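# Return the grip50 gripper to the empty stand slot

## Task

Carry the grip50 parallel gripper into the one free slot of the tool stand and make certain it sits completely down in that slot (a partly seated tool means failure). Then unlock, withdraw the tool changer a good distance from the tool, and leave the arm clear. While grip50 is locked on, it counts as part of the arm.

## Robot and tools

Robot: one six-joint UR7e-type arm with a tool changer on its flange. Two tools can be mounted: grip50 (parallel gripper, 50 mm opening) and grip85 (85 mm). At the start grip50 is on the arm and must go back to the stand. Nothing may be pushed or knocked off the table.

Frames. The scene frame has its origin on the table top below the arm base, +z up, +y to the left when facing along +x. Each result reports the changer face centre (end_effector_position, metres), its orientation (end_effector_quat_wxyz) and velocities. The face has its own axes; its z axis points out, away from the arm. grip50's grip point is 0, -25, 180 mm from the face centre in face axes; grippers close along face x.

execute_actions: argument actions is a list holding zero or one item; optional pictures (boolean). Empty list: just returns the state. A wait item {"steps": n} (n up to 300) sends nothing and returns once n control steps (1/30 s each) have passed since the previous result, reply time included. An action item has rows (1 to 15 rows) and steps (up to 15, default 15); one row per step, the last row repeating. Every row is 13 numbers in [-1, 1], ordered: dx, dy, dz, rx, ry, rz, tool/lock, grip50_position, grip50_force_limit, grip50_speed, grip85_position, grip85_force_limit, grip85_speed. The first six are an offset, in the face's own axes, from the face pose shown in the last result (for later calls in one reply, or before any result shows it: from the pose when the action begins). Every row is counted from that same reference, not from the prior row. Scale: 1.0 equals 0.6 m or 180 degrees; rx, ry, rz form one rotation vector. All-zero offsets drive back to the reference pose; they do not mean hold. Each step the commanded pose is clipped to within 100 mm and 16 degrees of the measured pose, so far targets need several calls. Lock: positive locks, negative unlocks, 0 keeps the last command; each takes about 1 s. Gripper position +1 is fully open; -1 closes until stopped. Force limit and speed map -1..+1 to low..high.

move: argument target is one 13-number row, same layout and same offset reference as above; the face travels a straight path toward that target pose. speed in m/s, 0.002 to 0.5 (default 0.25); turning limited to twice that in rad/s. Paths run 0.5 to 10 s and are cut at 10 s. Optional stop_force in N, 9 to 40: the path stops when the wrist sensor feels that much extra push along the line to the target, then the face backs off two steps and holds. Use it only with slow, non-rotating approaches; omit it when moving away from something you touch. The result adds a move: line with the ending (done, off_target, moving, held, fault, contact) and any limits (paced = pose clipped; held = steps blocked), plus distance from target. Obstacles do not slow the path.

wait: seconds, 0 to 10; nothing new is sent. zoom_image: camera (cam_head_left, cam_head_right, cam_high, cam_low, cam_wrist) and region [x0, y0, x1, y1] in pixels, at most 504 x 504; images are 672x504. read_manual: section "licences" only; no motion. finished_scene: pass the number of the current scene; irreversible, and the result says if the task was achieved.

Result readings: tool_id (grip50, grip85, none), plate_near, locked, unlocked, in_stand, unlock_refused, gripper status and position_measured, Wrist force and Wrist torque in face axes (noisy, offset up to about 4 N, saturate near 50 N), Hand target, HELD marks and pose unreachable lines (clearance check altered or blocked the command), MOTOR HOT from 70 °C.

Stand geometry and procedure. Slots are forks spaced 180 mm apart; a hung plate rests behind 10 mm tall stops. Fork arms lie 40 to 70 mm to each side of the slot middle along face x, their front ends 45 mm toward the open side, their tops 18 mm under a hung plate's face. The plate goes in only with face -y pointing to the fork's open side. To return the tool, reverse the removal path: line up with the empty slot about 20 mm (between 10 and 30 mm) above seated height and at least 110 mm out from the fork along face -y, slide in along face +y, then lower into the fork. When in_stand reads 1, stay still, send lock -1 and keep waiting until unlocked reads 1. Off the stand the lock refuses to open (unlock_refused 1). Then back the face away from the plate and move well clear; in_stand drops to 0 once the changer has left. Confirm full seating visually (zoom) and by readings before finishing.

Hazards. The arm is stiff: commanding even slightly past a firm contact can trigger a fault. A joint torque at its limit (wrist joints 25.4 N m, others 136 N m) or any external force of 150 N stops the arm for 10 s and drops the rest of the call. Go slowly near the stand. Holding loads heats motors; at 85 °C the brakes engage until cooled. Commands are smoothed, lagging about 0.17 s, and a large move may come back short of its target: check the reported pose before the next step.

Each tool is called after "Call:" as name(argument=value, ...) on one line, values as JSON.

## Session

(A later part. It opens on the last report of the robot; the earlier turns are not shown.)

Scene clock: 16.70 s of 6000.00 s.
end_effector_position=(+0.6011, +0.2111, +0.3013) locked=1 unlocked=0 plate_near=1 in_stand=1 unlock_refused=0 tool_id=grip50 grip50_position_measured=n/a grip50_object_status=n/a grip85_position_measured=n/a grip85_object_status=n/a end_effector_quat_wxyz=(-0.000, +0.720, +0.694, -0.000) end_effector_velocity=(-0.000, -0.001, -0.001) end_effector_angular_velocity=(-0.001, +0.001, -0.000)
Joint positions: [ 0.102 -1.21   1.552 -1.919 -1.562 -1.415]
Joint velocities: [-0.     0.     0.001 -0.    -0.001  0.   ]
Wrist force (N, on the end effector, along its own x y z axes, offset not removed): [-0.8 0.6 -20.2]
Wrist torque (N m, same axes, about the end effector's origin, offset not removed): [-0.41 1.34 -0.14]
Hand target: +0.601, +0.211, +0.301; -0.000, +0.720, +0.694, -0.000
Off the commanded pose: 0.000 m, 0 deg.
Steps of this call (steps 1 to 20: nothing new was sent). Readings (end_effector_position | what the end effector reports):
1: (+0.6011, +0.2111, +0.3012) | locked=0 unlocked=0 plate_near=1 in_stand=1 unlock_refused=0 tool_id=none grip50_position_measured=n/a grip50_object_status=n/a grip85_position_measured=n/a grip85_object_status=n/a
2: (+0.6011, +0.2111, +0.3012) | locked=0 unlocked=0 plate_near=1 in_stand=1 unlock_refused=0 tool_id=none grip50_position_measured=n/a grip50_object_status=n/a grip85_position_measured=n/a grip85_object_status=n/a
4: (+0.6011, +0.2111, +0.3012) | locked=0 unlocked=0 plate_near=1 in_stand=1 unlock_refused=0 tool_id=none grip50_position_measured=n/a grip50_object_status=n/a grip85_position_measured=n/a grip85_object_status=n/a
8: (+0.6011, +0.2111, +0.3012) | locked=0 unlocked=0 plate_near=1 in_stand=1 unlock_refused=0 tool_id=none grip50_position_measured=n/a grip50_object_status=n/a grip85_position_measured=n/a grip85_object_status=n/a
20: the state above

Call:
move(target=[0,0,-0.0335,0,0,0,0,1,0,0,1,0,0], speed=0.05)

Call:
move(target=[0,-0.195,0,0,0,0,0,1,0,0,1,0,0], speed=0.2)

Call:
move(target=[-0.3013,0,0,0,0,0,0,1,0,0,1,0,0])

Call:
move(target=[0,0.195,0,0,0,0,0,1,0,0,1,0,0], speed=0.12, stop_force=15)

Scene clock: 19.17 s of 6000.00 s.
end_effector_position=(+0.6011, +0.2111, +0.3214) locked=1 unlocked=0 plate_near=1 in_stand=0 unlock_refused=0 tool_id=grip50 grip50_position_measured=3 grip50_object_status=3 grip85_position_measured=n/a grip85_object_status=n/a end_effector_quat_wxyz=(-0.000, +0.720, +0.694, -0.000) end_effector_velocity=(-0.000, +0.001, +0.001) end_effector_angular_velocity=(-0.000, -0.000, +0.002)
Joint positions: [ 0.101 -1.225  1.519 -1.871 -1.562 -1.415]
Joint velocities: [ 0.001 -0.001 -0.002  0.003 -0.    -0.001]
Wrist force (N, on the end effector, along its own x y z axes, offset not removed): [-0.8 -1.1 -0.1]
Wrist torque (N m, same axes, about the end effector's origin, offset not removed): [0.00 0.03 -0.08]
Hand target: +0.601, +0.211, +0.321; -0.000, +0.720, +0.694, -0.000
Off the commanded pose: 0.000 m, 0 deg.
move: done

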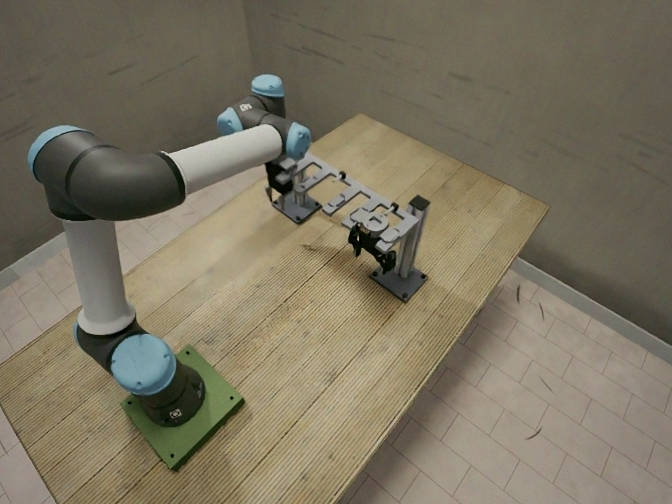

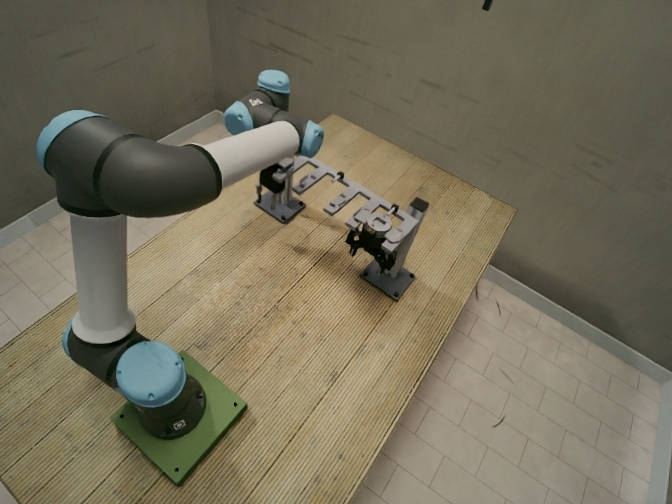

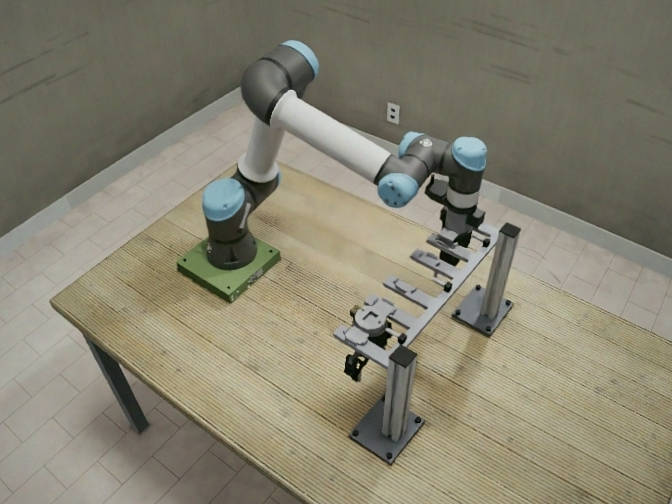

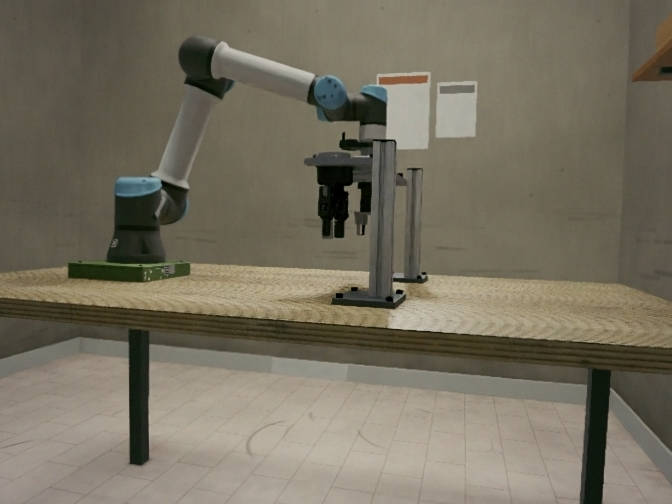

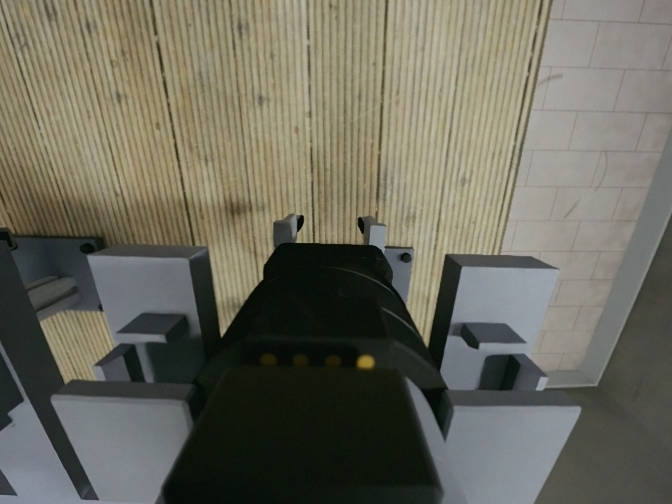

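Scene clock: 20.37 s of 6000.00 s.
end_effector_position=(+0.4845, +0.2155, +0.3215) locked=1 unlocked=0 plate_near=1 in_stand=0 unlock_refused=0 tool_id=grip50 grip50_position_measured=3 grip50_object_status=3 grip85_position_measured=n/a grip85_object_status=n/a end_effector_quat_wxyz=(-0.000, +0.720, +0.694, -0.000) end_effector_velocity=(-0.002, -0.001, +0.001) end_effector_angular_velocity=(-0.001, -0.001, -0.000)
Joint positions: [ 0.137 -1.472  1.829 -1.935 -1.562 -1.379]
Joint velocities: [-0.    -0.005  0.005 -0.    -0.001  0.   ]
Wrist force (N, on the end effector, along its own x y z axes, offset not removed): [-2.4 0.6 1.8]
Wrist torque (N m, same axes, about the end effector's origin, offset not removed): [0.07 -0.03 -0.15]
Hand target: +0.484, +0.215, +0.321; -0.000, +0.720, +0.694, -0.000
Off the commanded pose: 0.000 m, 0 deg.
move: done

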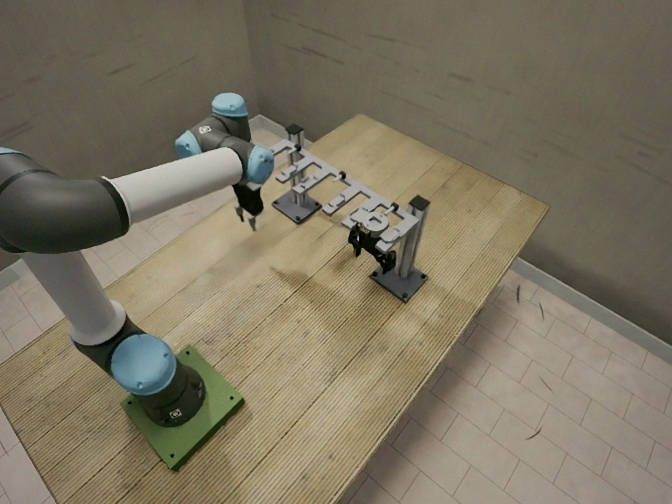

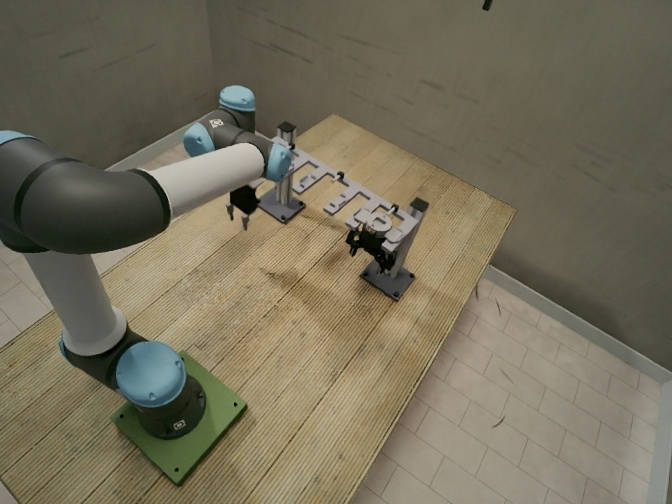

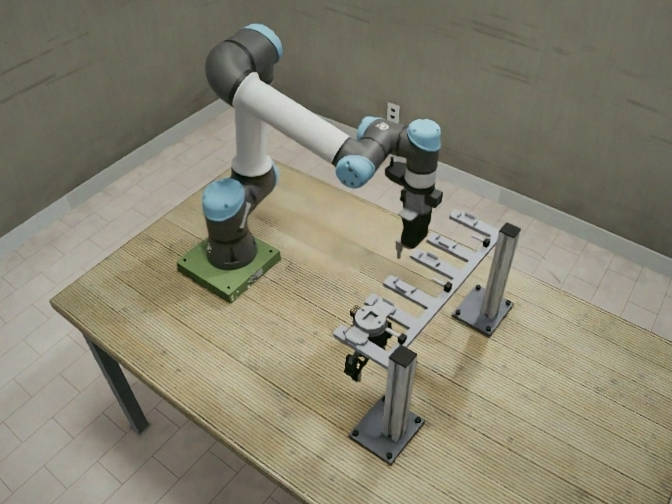

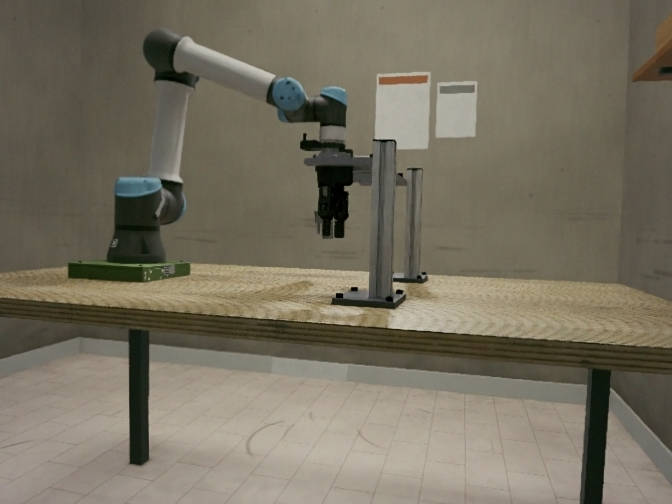

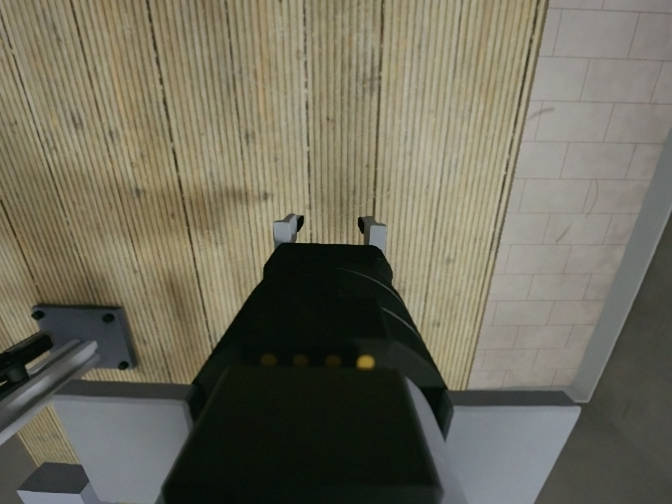

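Scene clock: 21.73 s of 6000.00 s.
end_effector_position=(+0.4779, +0.0350, +0.3216) locked=1 unlocked=0 plate_near=1 in_stand=0 unlock_refused=0 tool_id=grip50 grip50_position_measured=3 grip50_object_status=3 grip85_position_measured=n/a grip85_object_status=n/a end_effector_quat_wxyz=(-0.000, +0.720, +0.694, -0.000) end_effector_velocity=(-0.000, -0.003, -0.000) end_effector_angular_velocity=(+0.000, +0.001, -0.000)
Joint positions: [-0.238 -1.591  1.957 -1.94  -1.56  -1.755]
Joint velocities: [-0.006 -0.001  0.001  0.001  0.    -0.006]
Wrist force (N, on the end effector, along its own x y z axes, offset not removed): [-2.7 0.7 0.6]
Wrist torque (N m, same axes, about the end effector's origin, offset not removed): [0.18 0.22 0.04]
Hand target: +0.478, +0.035, +0.322; -0.000, +0.720, +0.694, -0.000
Off the commanded pose: 0.000 m, 0 deg.
move: done

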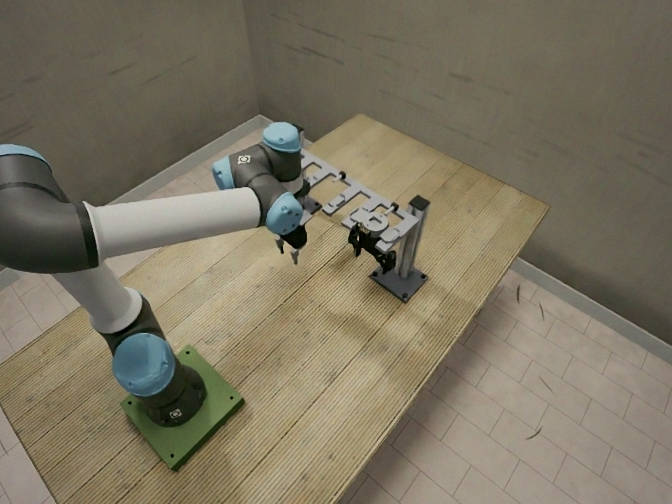

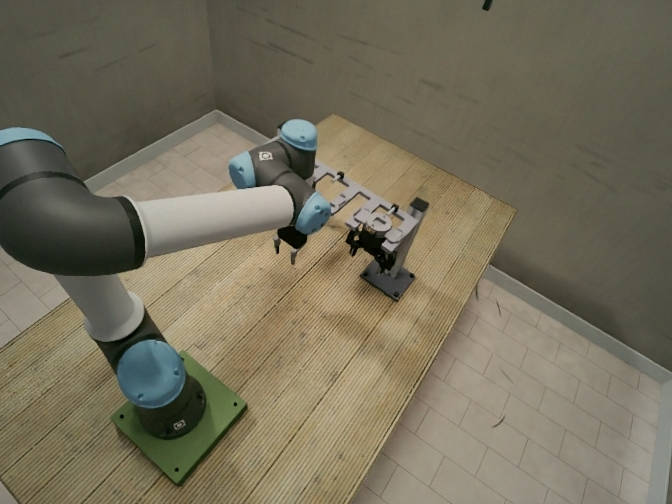

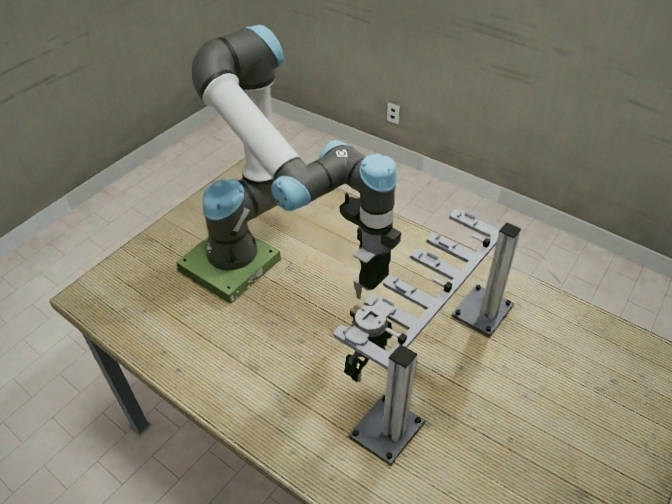

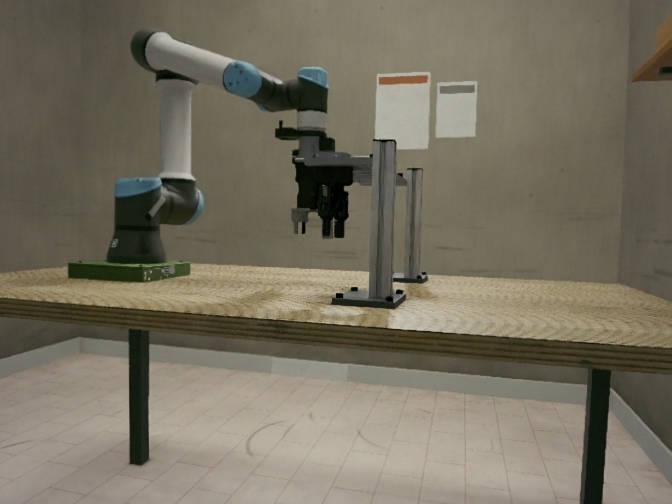

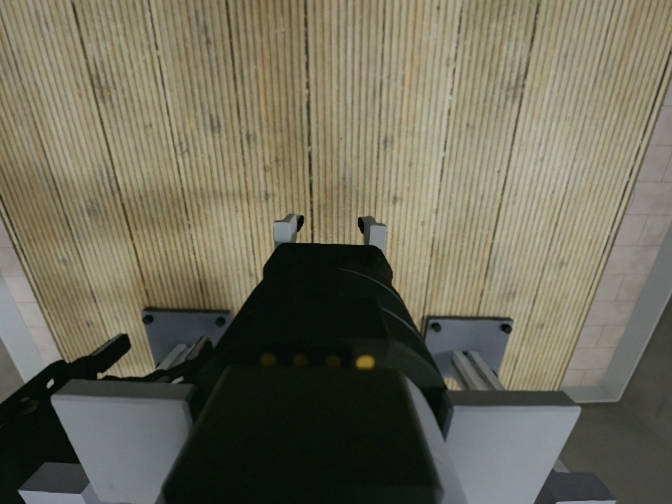

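Scene clock: 23.27 s of 6000.00 s.
end_effector_position=(+0.5945, +0.0307, +0.3215) locked=1 unlocked=0 plate_near=1 in_stand=0 unlock_refused=0 tool_id=grip50 grip50_position_measured=3 grip50_object_status=3 grip85_position_measured=n/a grip85_object_status=n/a end_effector_quat_wxyz=(-0.000, +0.720, +0.694, -0.000) end_effector_velocity=(+0.002, -0.001, +0.000) end_effector_angular_velocity=(-0.000, +0.001, -0.001)
Joint positions: [-0.201 -1.317  1.646 -1.903 -1.56  -1.718]
Joint velocities: [-0.     0.005 -0.007  0.003 -0.001  0.   ]
Wrist force (N, on the end effector, along its own x y z axes, offset not removed): [-0.3 2.5 1.3]
Wrist torque (N m, same axes, about the end effector's origin, offset not removed): [0.24 0.04 -0.09]
Hand target: +0.595, +0.031, +0.322; -0.000, +0.720, +0.694, -0.000
Off the commanded pose: 0.000 m, 0 deg.
move: done

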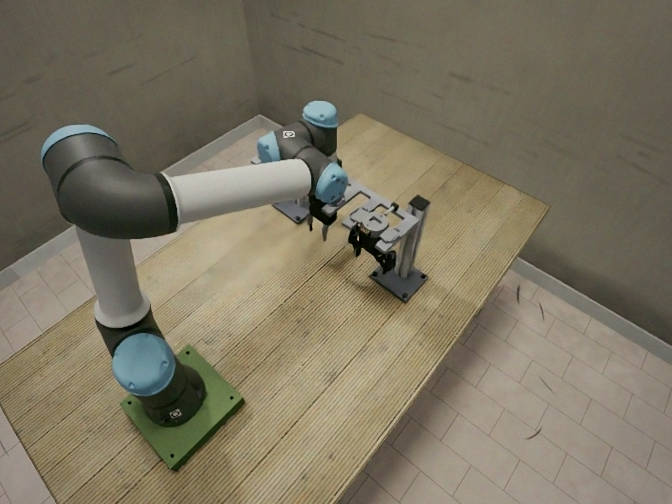

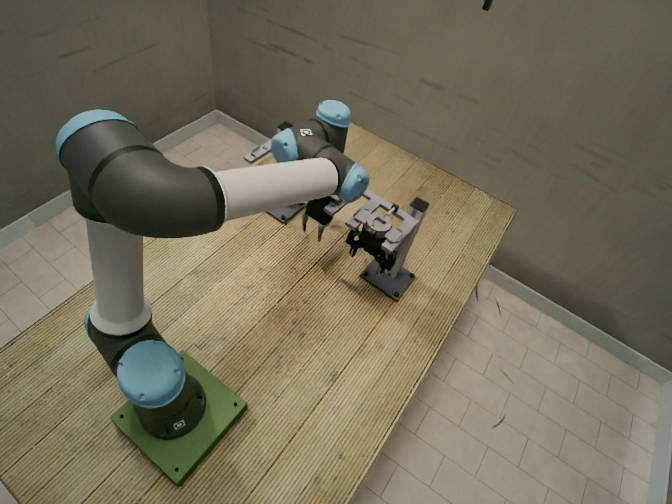

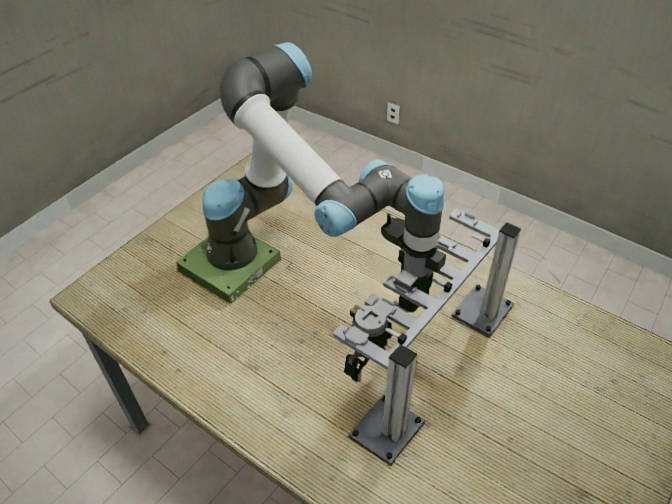

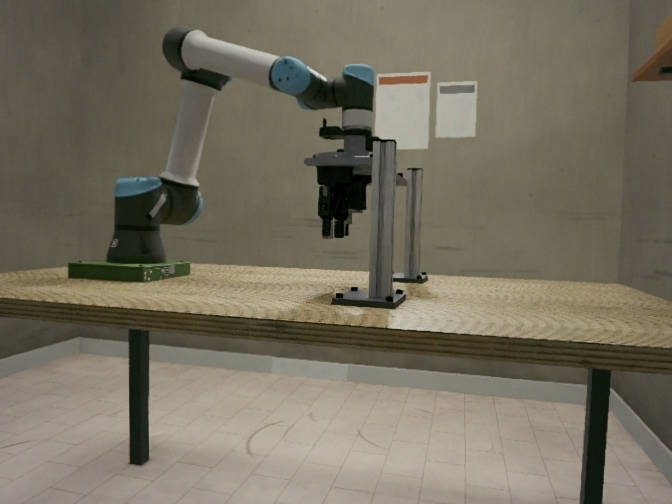

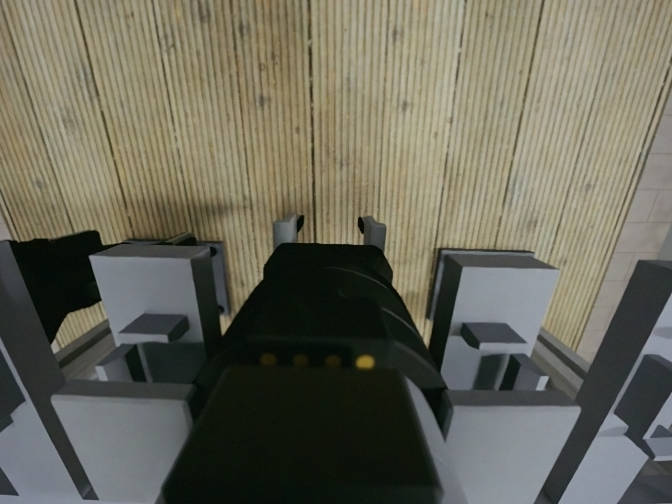

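Aligned.

Call:
move(target=[0,0.0003,0.029,0,0,0,0,1,0,0,1,0,0], speed=0.02, stop_force=12)

Call:
move(target=[0,0,0.009,0,0,0,0,1,0,0,1,0,0], speed=0.004, stop_force=12)

Scene clock: 25.33 s of 6000.00 s.
end_effector_position=(+0.5947, +0.0307, +0.3044) locked=1 unlocked=0 plate_near=1 in_stand=1 unlock_refused=0 tool_id=grip50 grip50_position_measured=3 grip50_object_status=3 grip85_position_measured=n/a grip85_object_status=n/a end_effector_quat_wxyz=(-0.000, +0.720, +0.694, -0.000) end_effector_velocity=(-0.000, -0.001, -0.003) end_effector_angular_velocity=(+0.001, +0.002, -0.001)
Joint positions: [-0.201 -1.303  1.674 -1.945 -1.56  -1.717]
Joint velocities: [-0.001  0.003  0.004 -0.005  0.     0.   ]
Wrist force (N, on the end effector, along its own x y z axes, offset not removed): [-1.2 -0.6 1.6]
Wrist torque (N m, same axes, about the end effector's origin, offset not removed): [-0.03 -0.05 -0.13]
Hand target: +0.595, +0.031, +0.304; -0.000, +0.720, +0.694, -0.000
Off the commanded pose: 0.000 m, 0 deg.
move: done

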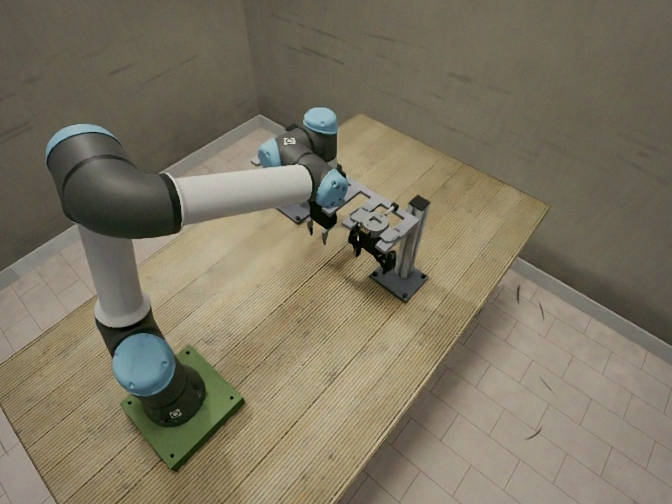

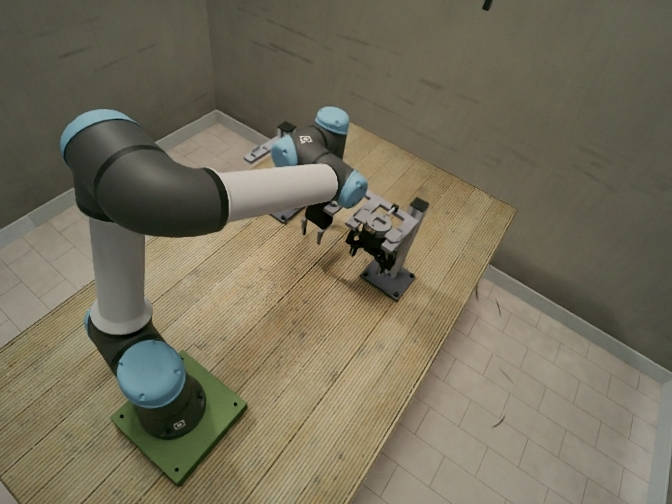

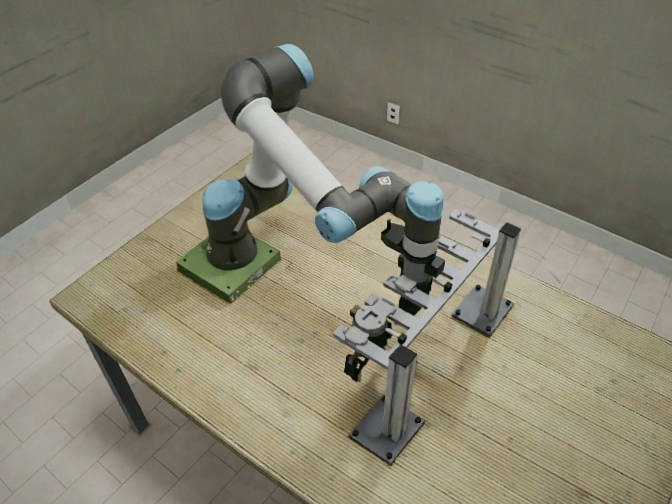

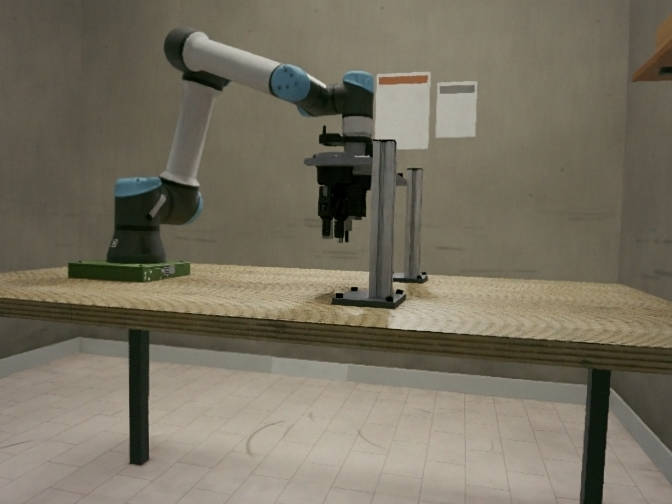

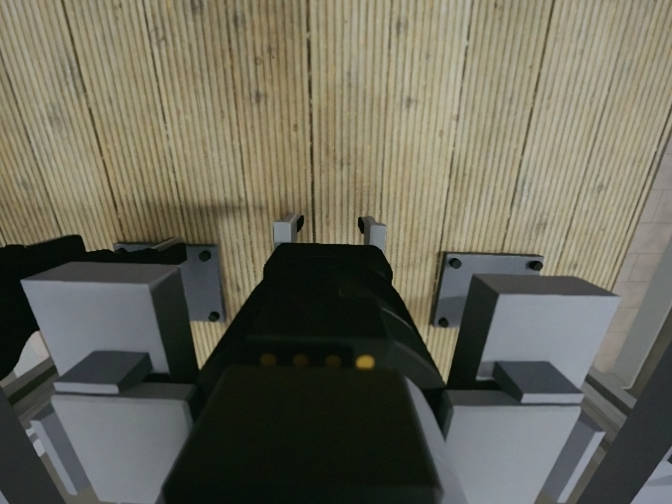

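Scene clock: 26.53 s of 6000.00 s.
end_effector_position=(+0.5947, +0.0307, +0.3011) locked=1 unlocked=0 plate_near=1 in_stand=1 unlock_refused=0 tool_id=grip50 grip50_position_measured=3 grip50_object_status=3 grip85_position_measured=n/a grip85_object_status=n/a end_effector_quat_wxyz=(+0.000, +0.720, +0.694, -0.000) end_effector_velocity=(-0.001, +0.001, +0.001) end_effector_angular_velocity=(+0.000, +0.004, +0.002)
Joint positions: [-0.201 -1.3    1.679 -1.953 -1.56  -1.717]
Joint velocities: [ 0.001 -0.001 -0.002  0.006 -0.    -0.001]
Wrist force (N, on the end effector, along its own x y z axes, offset not removed): [0.1 2.3 -27.8]
Wrist torque (N m, same axes, about the end effector's origin, offset not removed): [-0.53 1.79 -0.02]
Hand target: +0.595, +0.031, +0.301; +0.000, +0.720, +0.694, -0.000
Off the commanded pose: 0.002 m, 0 deg.
move: contact

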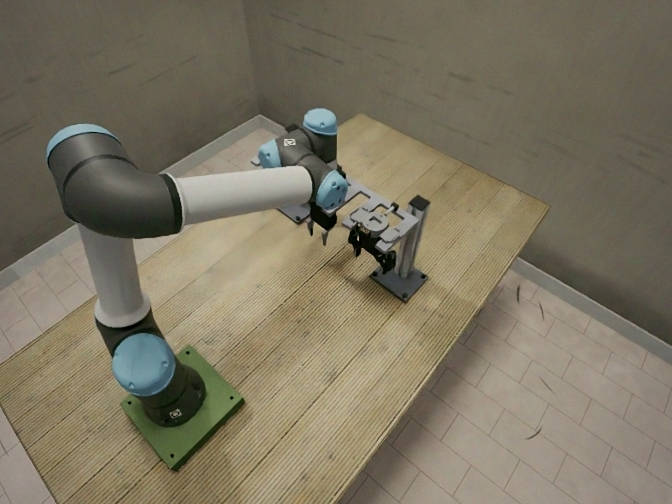

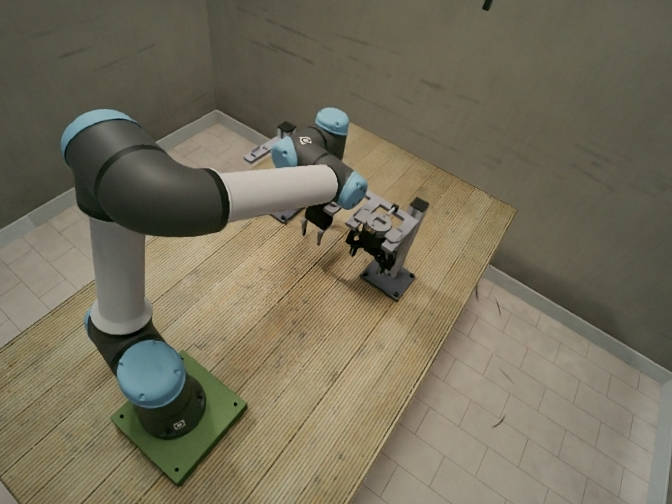

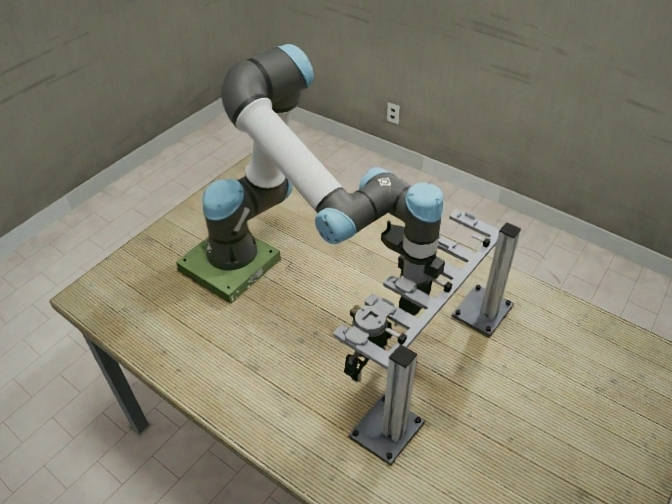

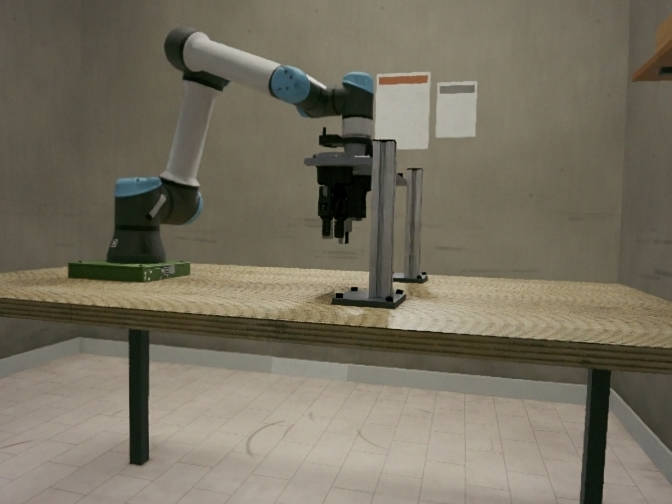

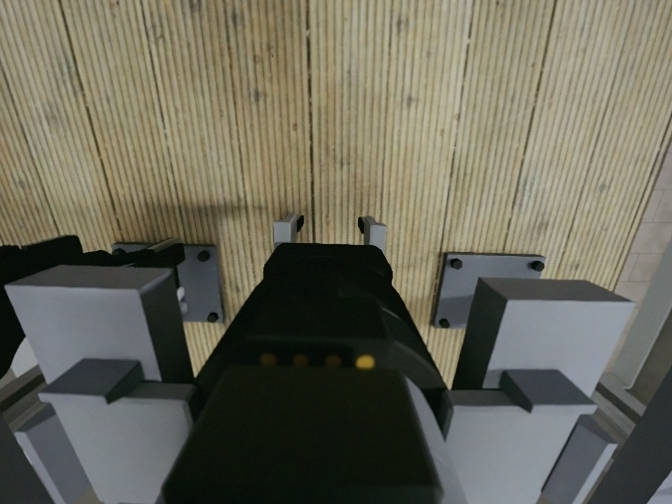

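Call:
execute_actions(actions=[{"rows":[[0,0,-0.0004,0,0,0,-1,1,0,0,1,0,0]],"steps":15}], pictures=false)

Call:
execute_actions(actions=[{"steps":20}], pictures=false)

Scene clock: 28.00 s of 6000.00 s.
end_effector_position=(+0.5947, +0.0307, +0.3013) locked=0 unlocked=0 plate_near=1 in_stand=1 unlock_refused=0 tool_id=none grip50_position_measured=n/a grip50_object_status=n/a grip85_position_measured=n/a grip85_object_status=n/a end_effector_quat_wxyz=(+0.000, +0.720, +0.694, -0.000) end_effector_velocity=(+0.000, -0.000, +0.000) end_effector_angular_velocity=(+0.000, +0.000, -0.001)
Joint positions: [-0.201 -1.3    1.679 -1.953 -1.56  -1.717]
Joint velocities: [-0.001  0.    -0.002  0.002  0.     0.001]
Wrist force (N, on the end effector, along its own x y z axes, offset not removed): [-0.4 0.3 0.4]
Wrist torque (N m, same axes, about the end effector's origin, offset not removed): [-0.01 -0.01 0.00]
Hand target: +0.595, +0.031, +0.301; +0.000, +0.720, +0.694, -0.000
Off the commanded pose: 0.000 m, 0 deg.
Steps of this call (steps 1 to 29: nothing new was sent; steps 30 to 44: all 15 steps of this action). Readings (end_effector_position | what the end effector reports):
30: (+0.5947, +0.0307, +0.3013) | locked=1 unlocked=0 plate_near=1 in_stand=1 unlock_refused=0 tool_id=grip50 grip50_position_measured=3 grip50_object_status=3 grip85_position_measured=n/a grip85_object_status=n/a
31: (+0.5947, +0.0307, +0.3013) | locked=1 unlocked=0 plate_near=1 in_stand=1 unlock_refused=0 tool_id=grip50 grip50_position_measured=3 grip50_object_status=3 grip85_position_measured=n/a grip85_object_status=n/a
33: (+0.5947, +0.0307, +0.3013) | locked=1 unlocked=0 plate_near=1 in_stand=1 unlock_refused=0 tool_id=grip50 grip50_position_measured=3 grip50_object_status=3 grip85_position_measured=n/a grip85_object_status=n/a
37: (+0.5947, +0.0307, +0.3013) | locked=0 unlocked=0 plate_near=1 in_stand=1 unlock_refused=0 tool_id=none grip50_position_measured=n/a grip50_object_status=n/a grip85_position_measured=n/a grip85_object_status=n/a
44: the state above

Scene clock: 28.67 s of 6000.00 s.
end_effector_position=(+0.5947, +0.0307, +0.3013) locked=0 unlocked=1 plate_near=1 in_stand=1 unlock_refused=0 tool_id=none grip50_position_measured=n/a grip50_object_status=n/a grip85_position_measured=n/a grip85_object_status=n/a end_effector_quat_wxyz=(+0.000, +0.720, +0.694, -0.000) end_effector_velocity=(+0.000, -0.000, +0.001) end_effector_angular_velocity=(-0.000, -0.002, +0.001)
Joint positions: [-0.201 -1.3    1.679 -1.953 -1.56  -1.717]
Joint velocities: [-0.001 -0.    -0.001 -0.001  0.    -0.002]
Wrist force (N, on the end effector, along its own x y z axes, offset not removed): [-2.2 1.5 1.4]
Wrist torque (N m, same axes, about the end effector's origin, offset not removed): [0.08 0.17 -0.15]
Hand target: +0.595, +0.031, +0.301; +0.000, +0.720, +0.694, -0.000
Off the commanded pose: 0.000 m, 0 deg.
Steps of this call (steps 1 to 20: nothing new was sent). Readings (end_effector_position | what the end effector reports):
1: (+0.5947, +0.0307, +0.3013) | locked=0 unlocked=0 plate_near=1 in_stand=1 unlock_refused=0 tool_id=none grip50_position_measured=n/a grip50_object_status=n/a grip85_position_measured=n/a grip85_object_status=n/a
2: (+0.5947, +0.0307, +0.3013) | locked=0 unlocked=0 plate_near=1 in_stand=1 unlock_refused=0 tool_id=none grip50_position_measured=n/a grip50_object_status=n/a grip85_position_measured=n/a grip85_object_status=n/a
4: (+0.5947, +0.0307, +0.3013) | locked=0 unlocked=0 plate_near=1 in_stand=1 unlock_refused=0 tool_id=none grip50_position_measured=n/a grip50_object_status=n/a grip85_position_measured=n/a grip85_object_status=n/a
8: (+0.5947, +0.0307, +0.3013) | locked=0 unlocked=0 plate_near=1 in_stand=1 unlock_refused=0 tool_id=none grip50_position_measured=n/a grip50_object_status=n/a grip85_position_measured=n/a grip85_object_status=n/a
20: the state above

Call:
move(target=[0,0,-0.035,0,0,0,0,1,0,0,1,0,0], speed=0.05)

Call:
move(target=[0,-0.4,-0.25,0,0,0,0,1,0,0,1,0,0], speed=0.4)

Scene clock: 30.53 s of 6000.00 s.
end_effector_position=(+0.5947, +0.0307, +0.3221) locked=0 unlocked=1 plate_near=0 in_stand=0 unlock_refused=0 tool_id=none grip50_position_measured=n/a grip50_object_status=n/a grip85_position_measured=n/a grip85_object_status=n/a end_effector_quat_wxyz=(+0.000, +0.720, +0.694, -0.000) end_effector_velocity=(-0.000, +0.000, +0.002) end_effector_angular_velocity=(+0.000, +0.001, -0.001)
Joint positions: [-0.201 -1.317  1.645 -1.902 -1.56  -1.718]
Joint velocities: [-0.    -0.001 -0.004  0.006  0.     0.001]
Wrist force (N, on the end effector, along its own x y z axes, offset not removed): [-1.3 -0.6 0.4]
Wrist torque (N m, same axes, about the end effector's origin, offset not removed): [0.00 0.13 -0.14]
Hand target: +0.595, +0.031, +0.322; +0.000, +0.720, +0.694, -0.000
Off the commanded pose: 0.000 m, 0 deg.
move: done

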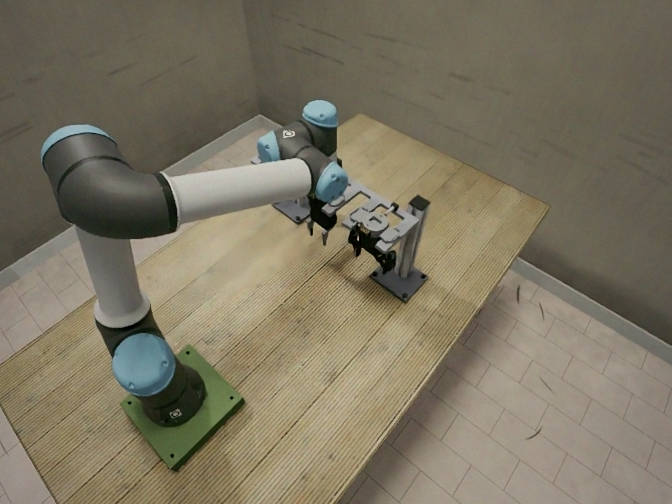

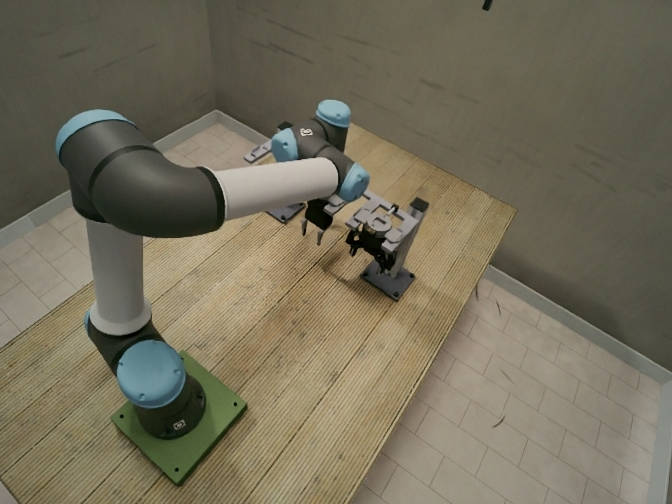

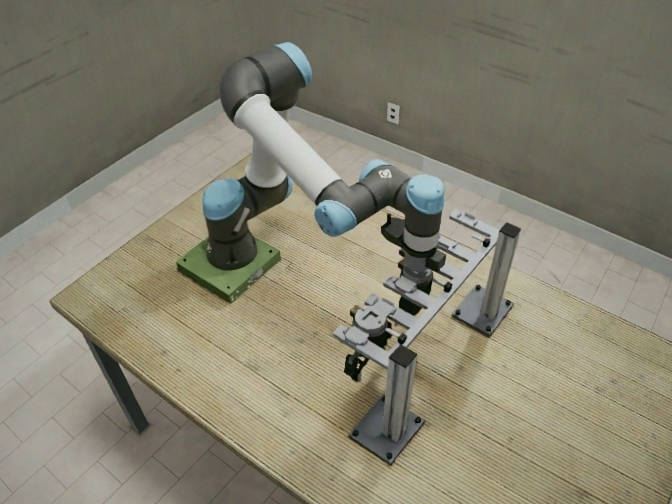

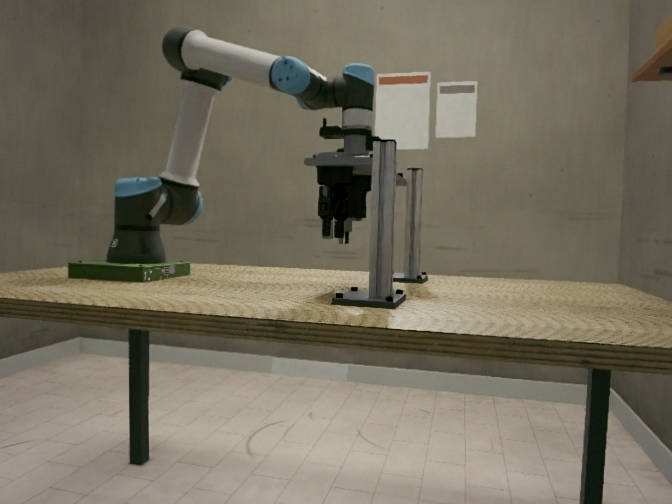

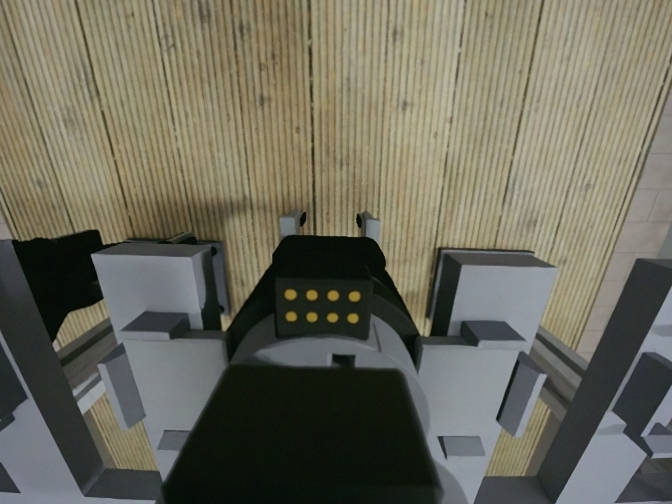

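Scene clock: 32.07 s of 6000.00 s.
end_effector_position=(+0.3550, +0.0398, +0.4722) locked=0 unlocked=1 plate_near=0 in_stand=0 unlock_refused=0 tool_id=none grip50_position_measured=n/a grip50_object_status=n/a grip85_position_measured=n/a grip85_object_status=n/a end_effector_quat_wxyz=(+0.000, +0.720, +0.694, -0.000) end_effector_velocity=(-0.002, -0.000, +0.001) end_effector_angular_velocity=(+0.001, +0.001, -0.000)
Joint positions: [-0.31  -1.963  1.857 -1.467 -1.56  -1.826]
Joint velocities: [-0.002 -0.005  0.001  0.004  0.    -0.002]
Wrist force (N, on the end effector, along its own x y z axes, offset not removed): [-1.5 -1.8 -0.9]
Wrist torque (N m, same axes, about the end effector's origin, offset not removed): [-0.12 0.13 -0.11]
Hand target: +0.355, +0.040, +0.472; +0.000, +0.720, +0.694, -0.000
Off the commanded pose: 0.000 m, 0 deg.
move: done

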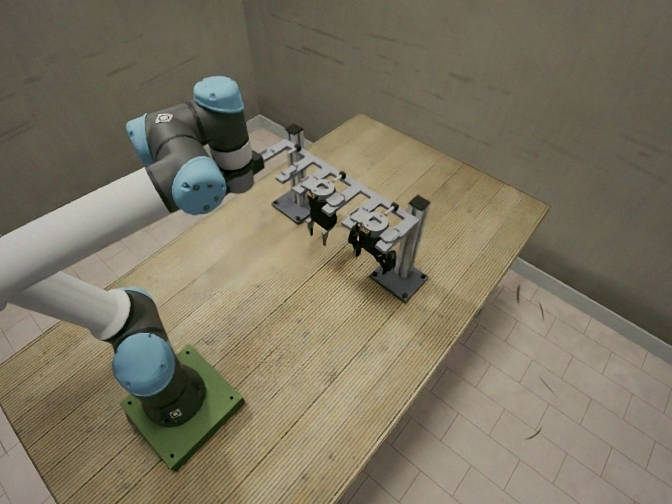

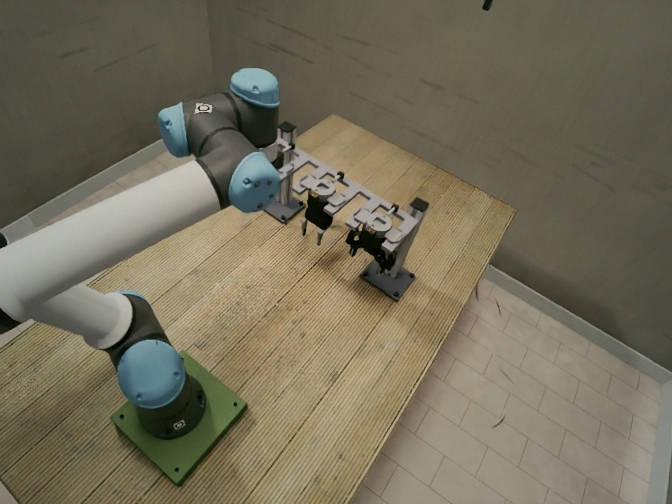

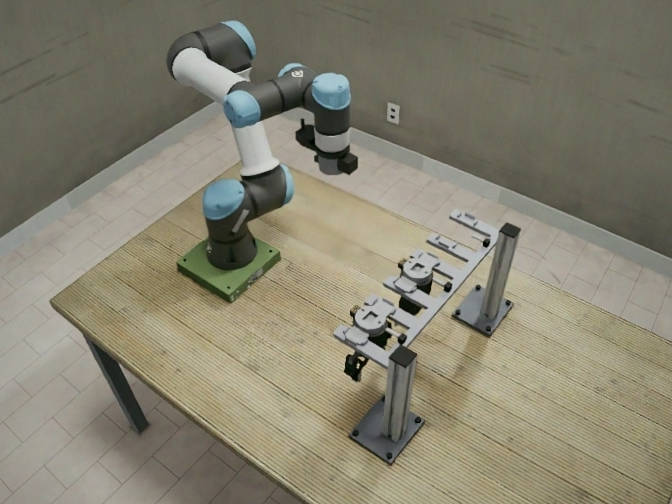

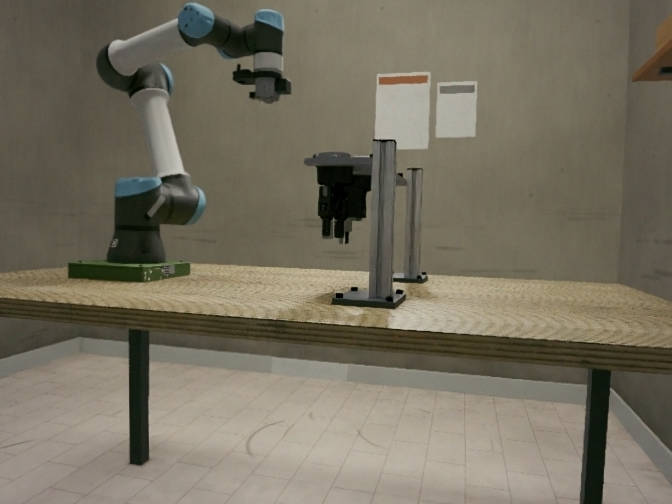

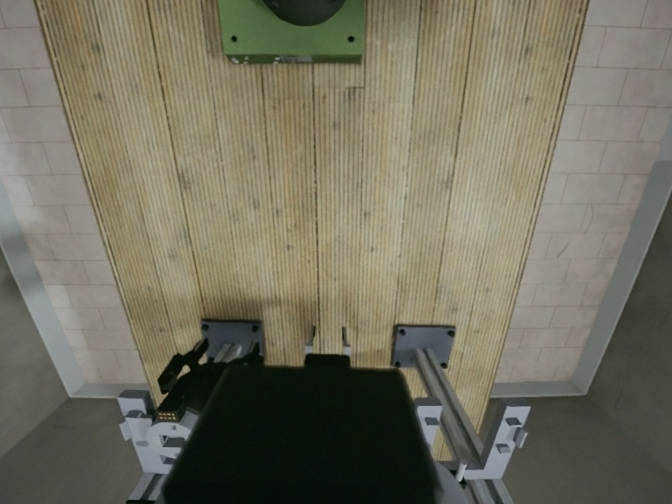

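Call:
finished_scene(scene=2)

The scene is finished: the task was done.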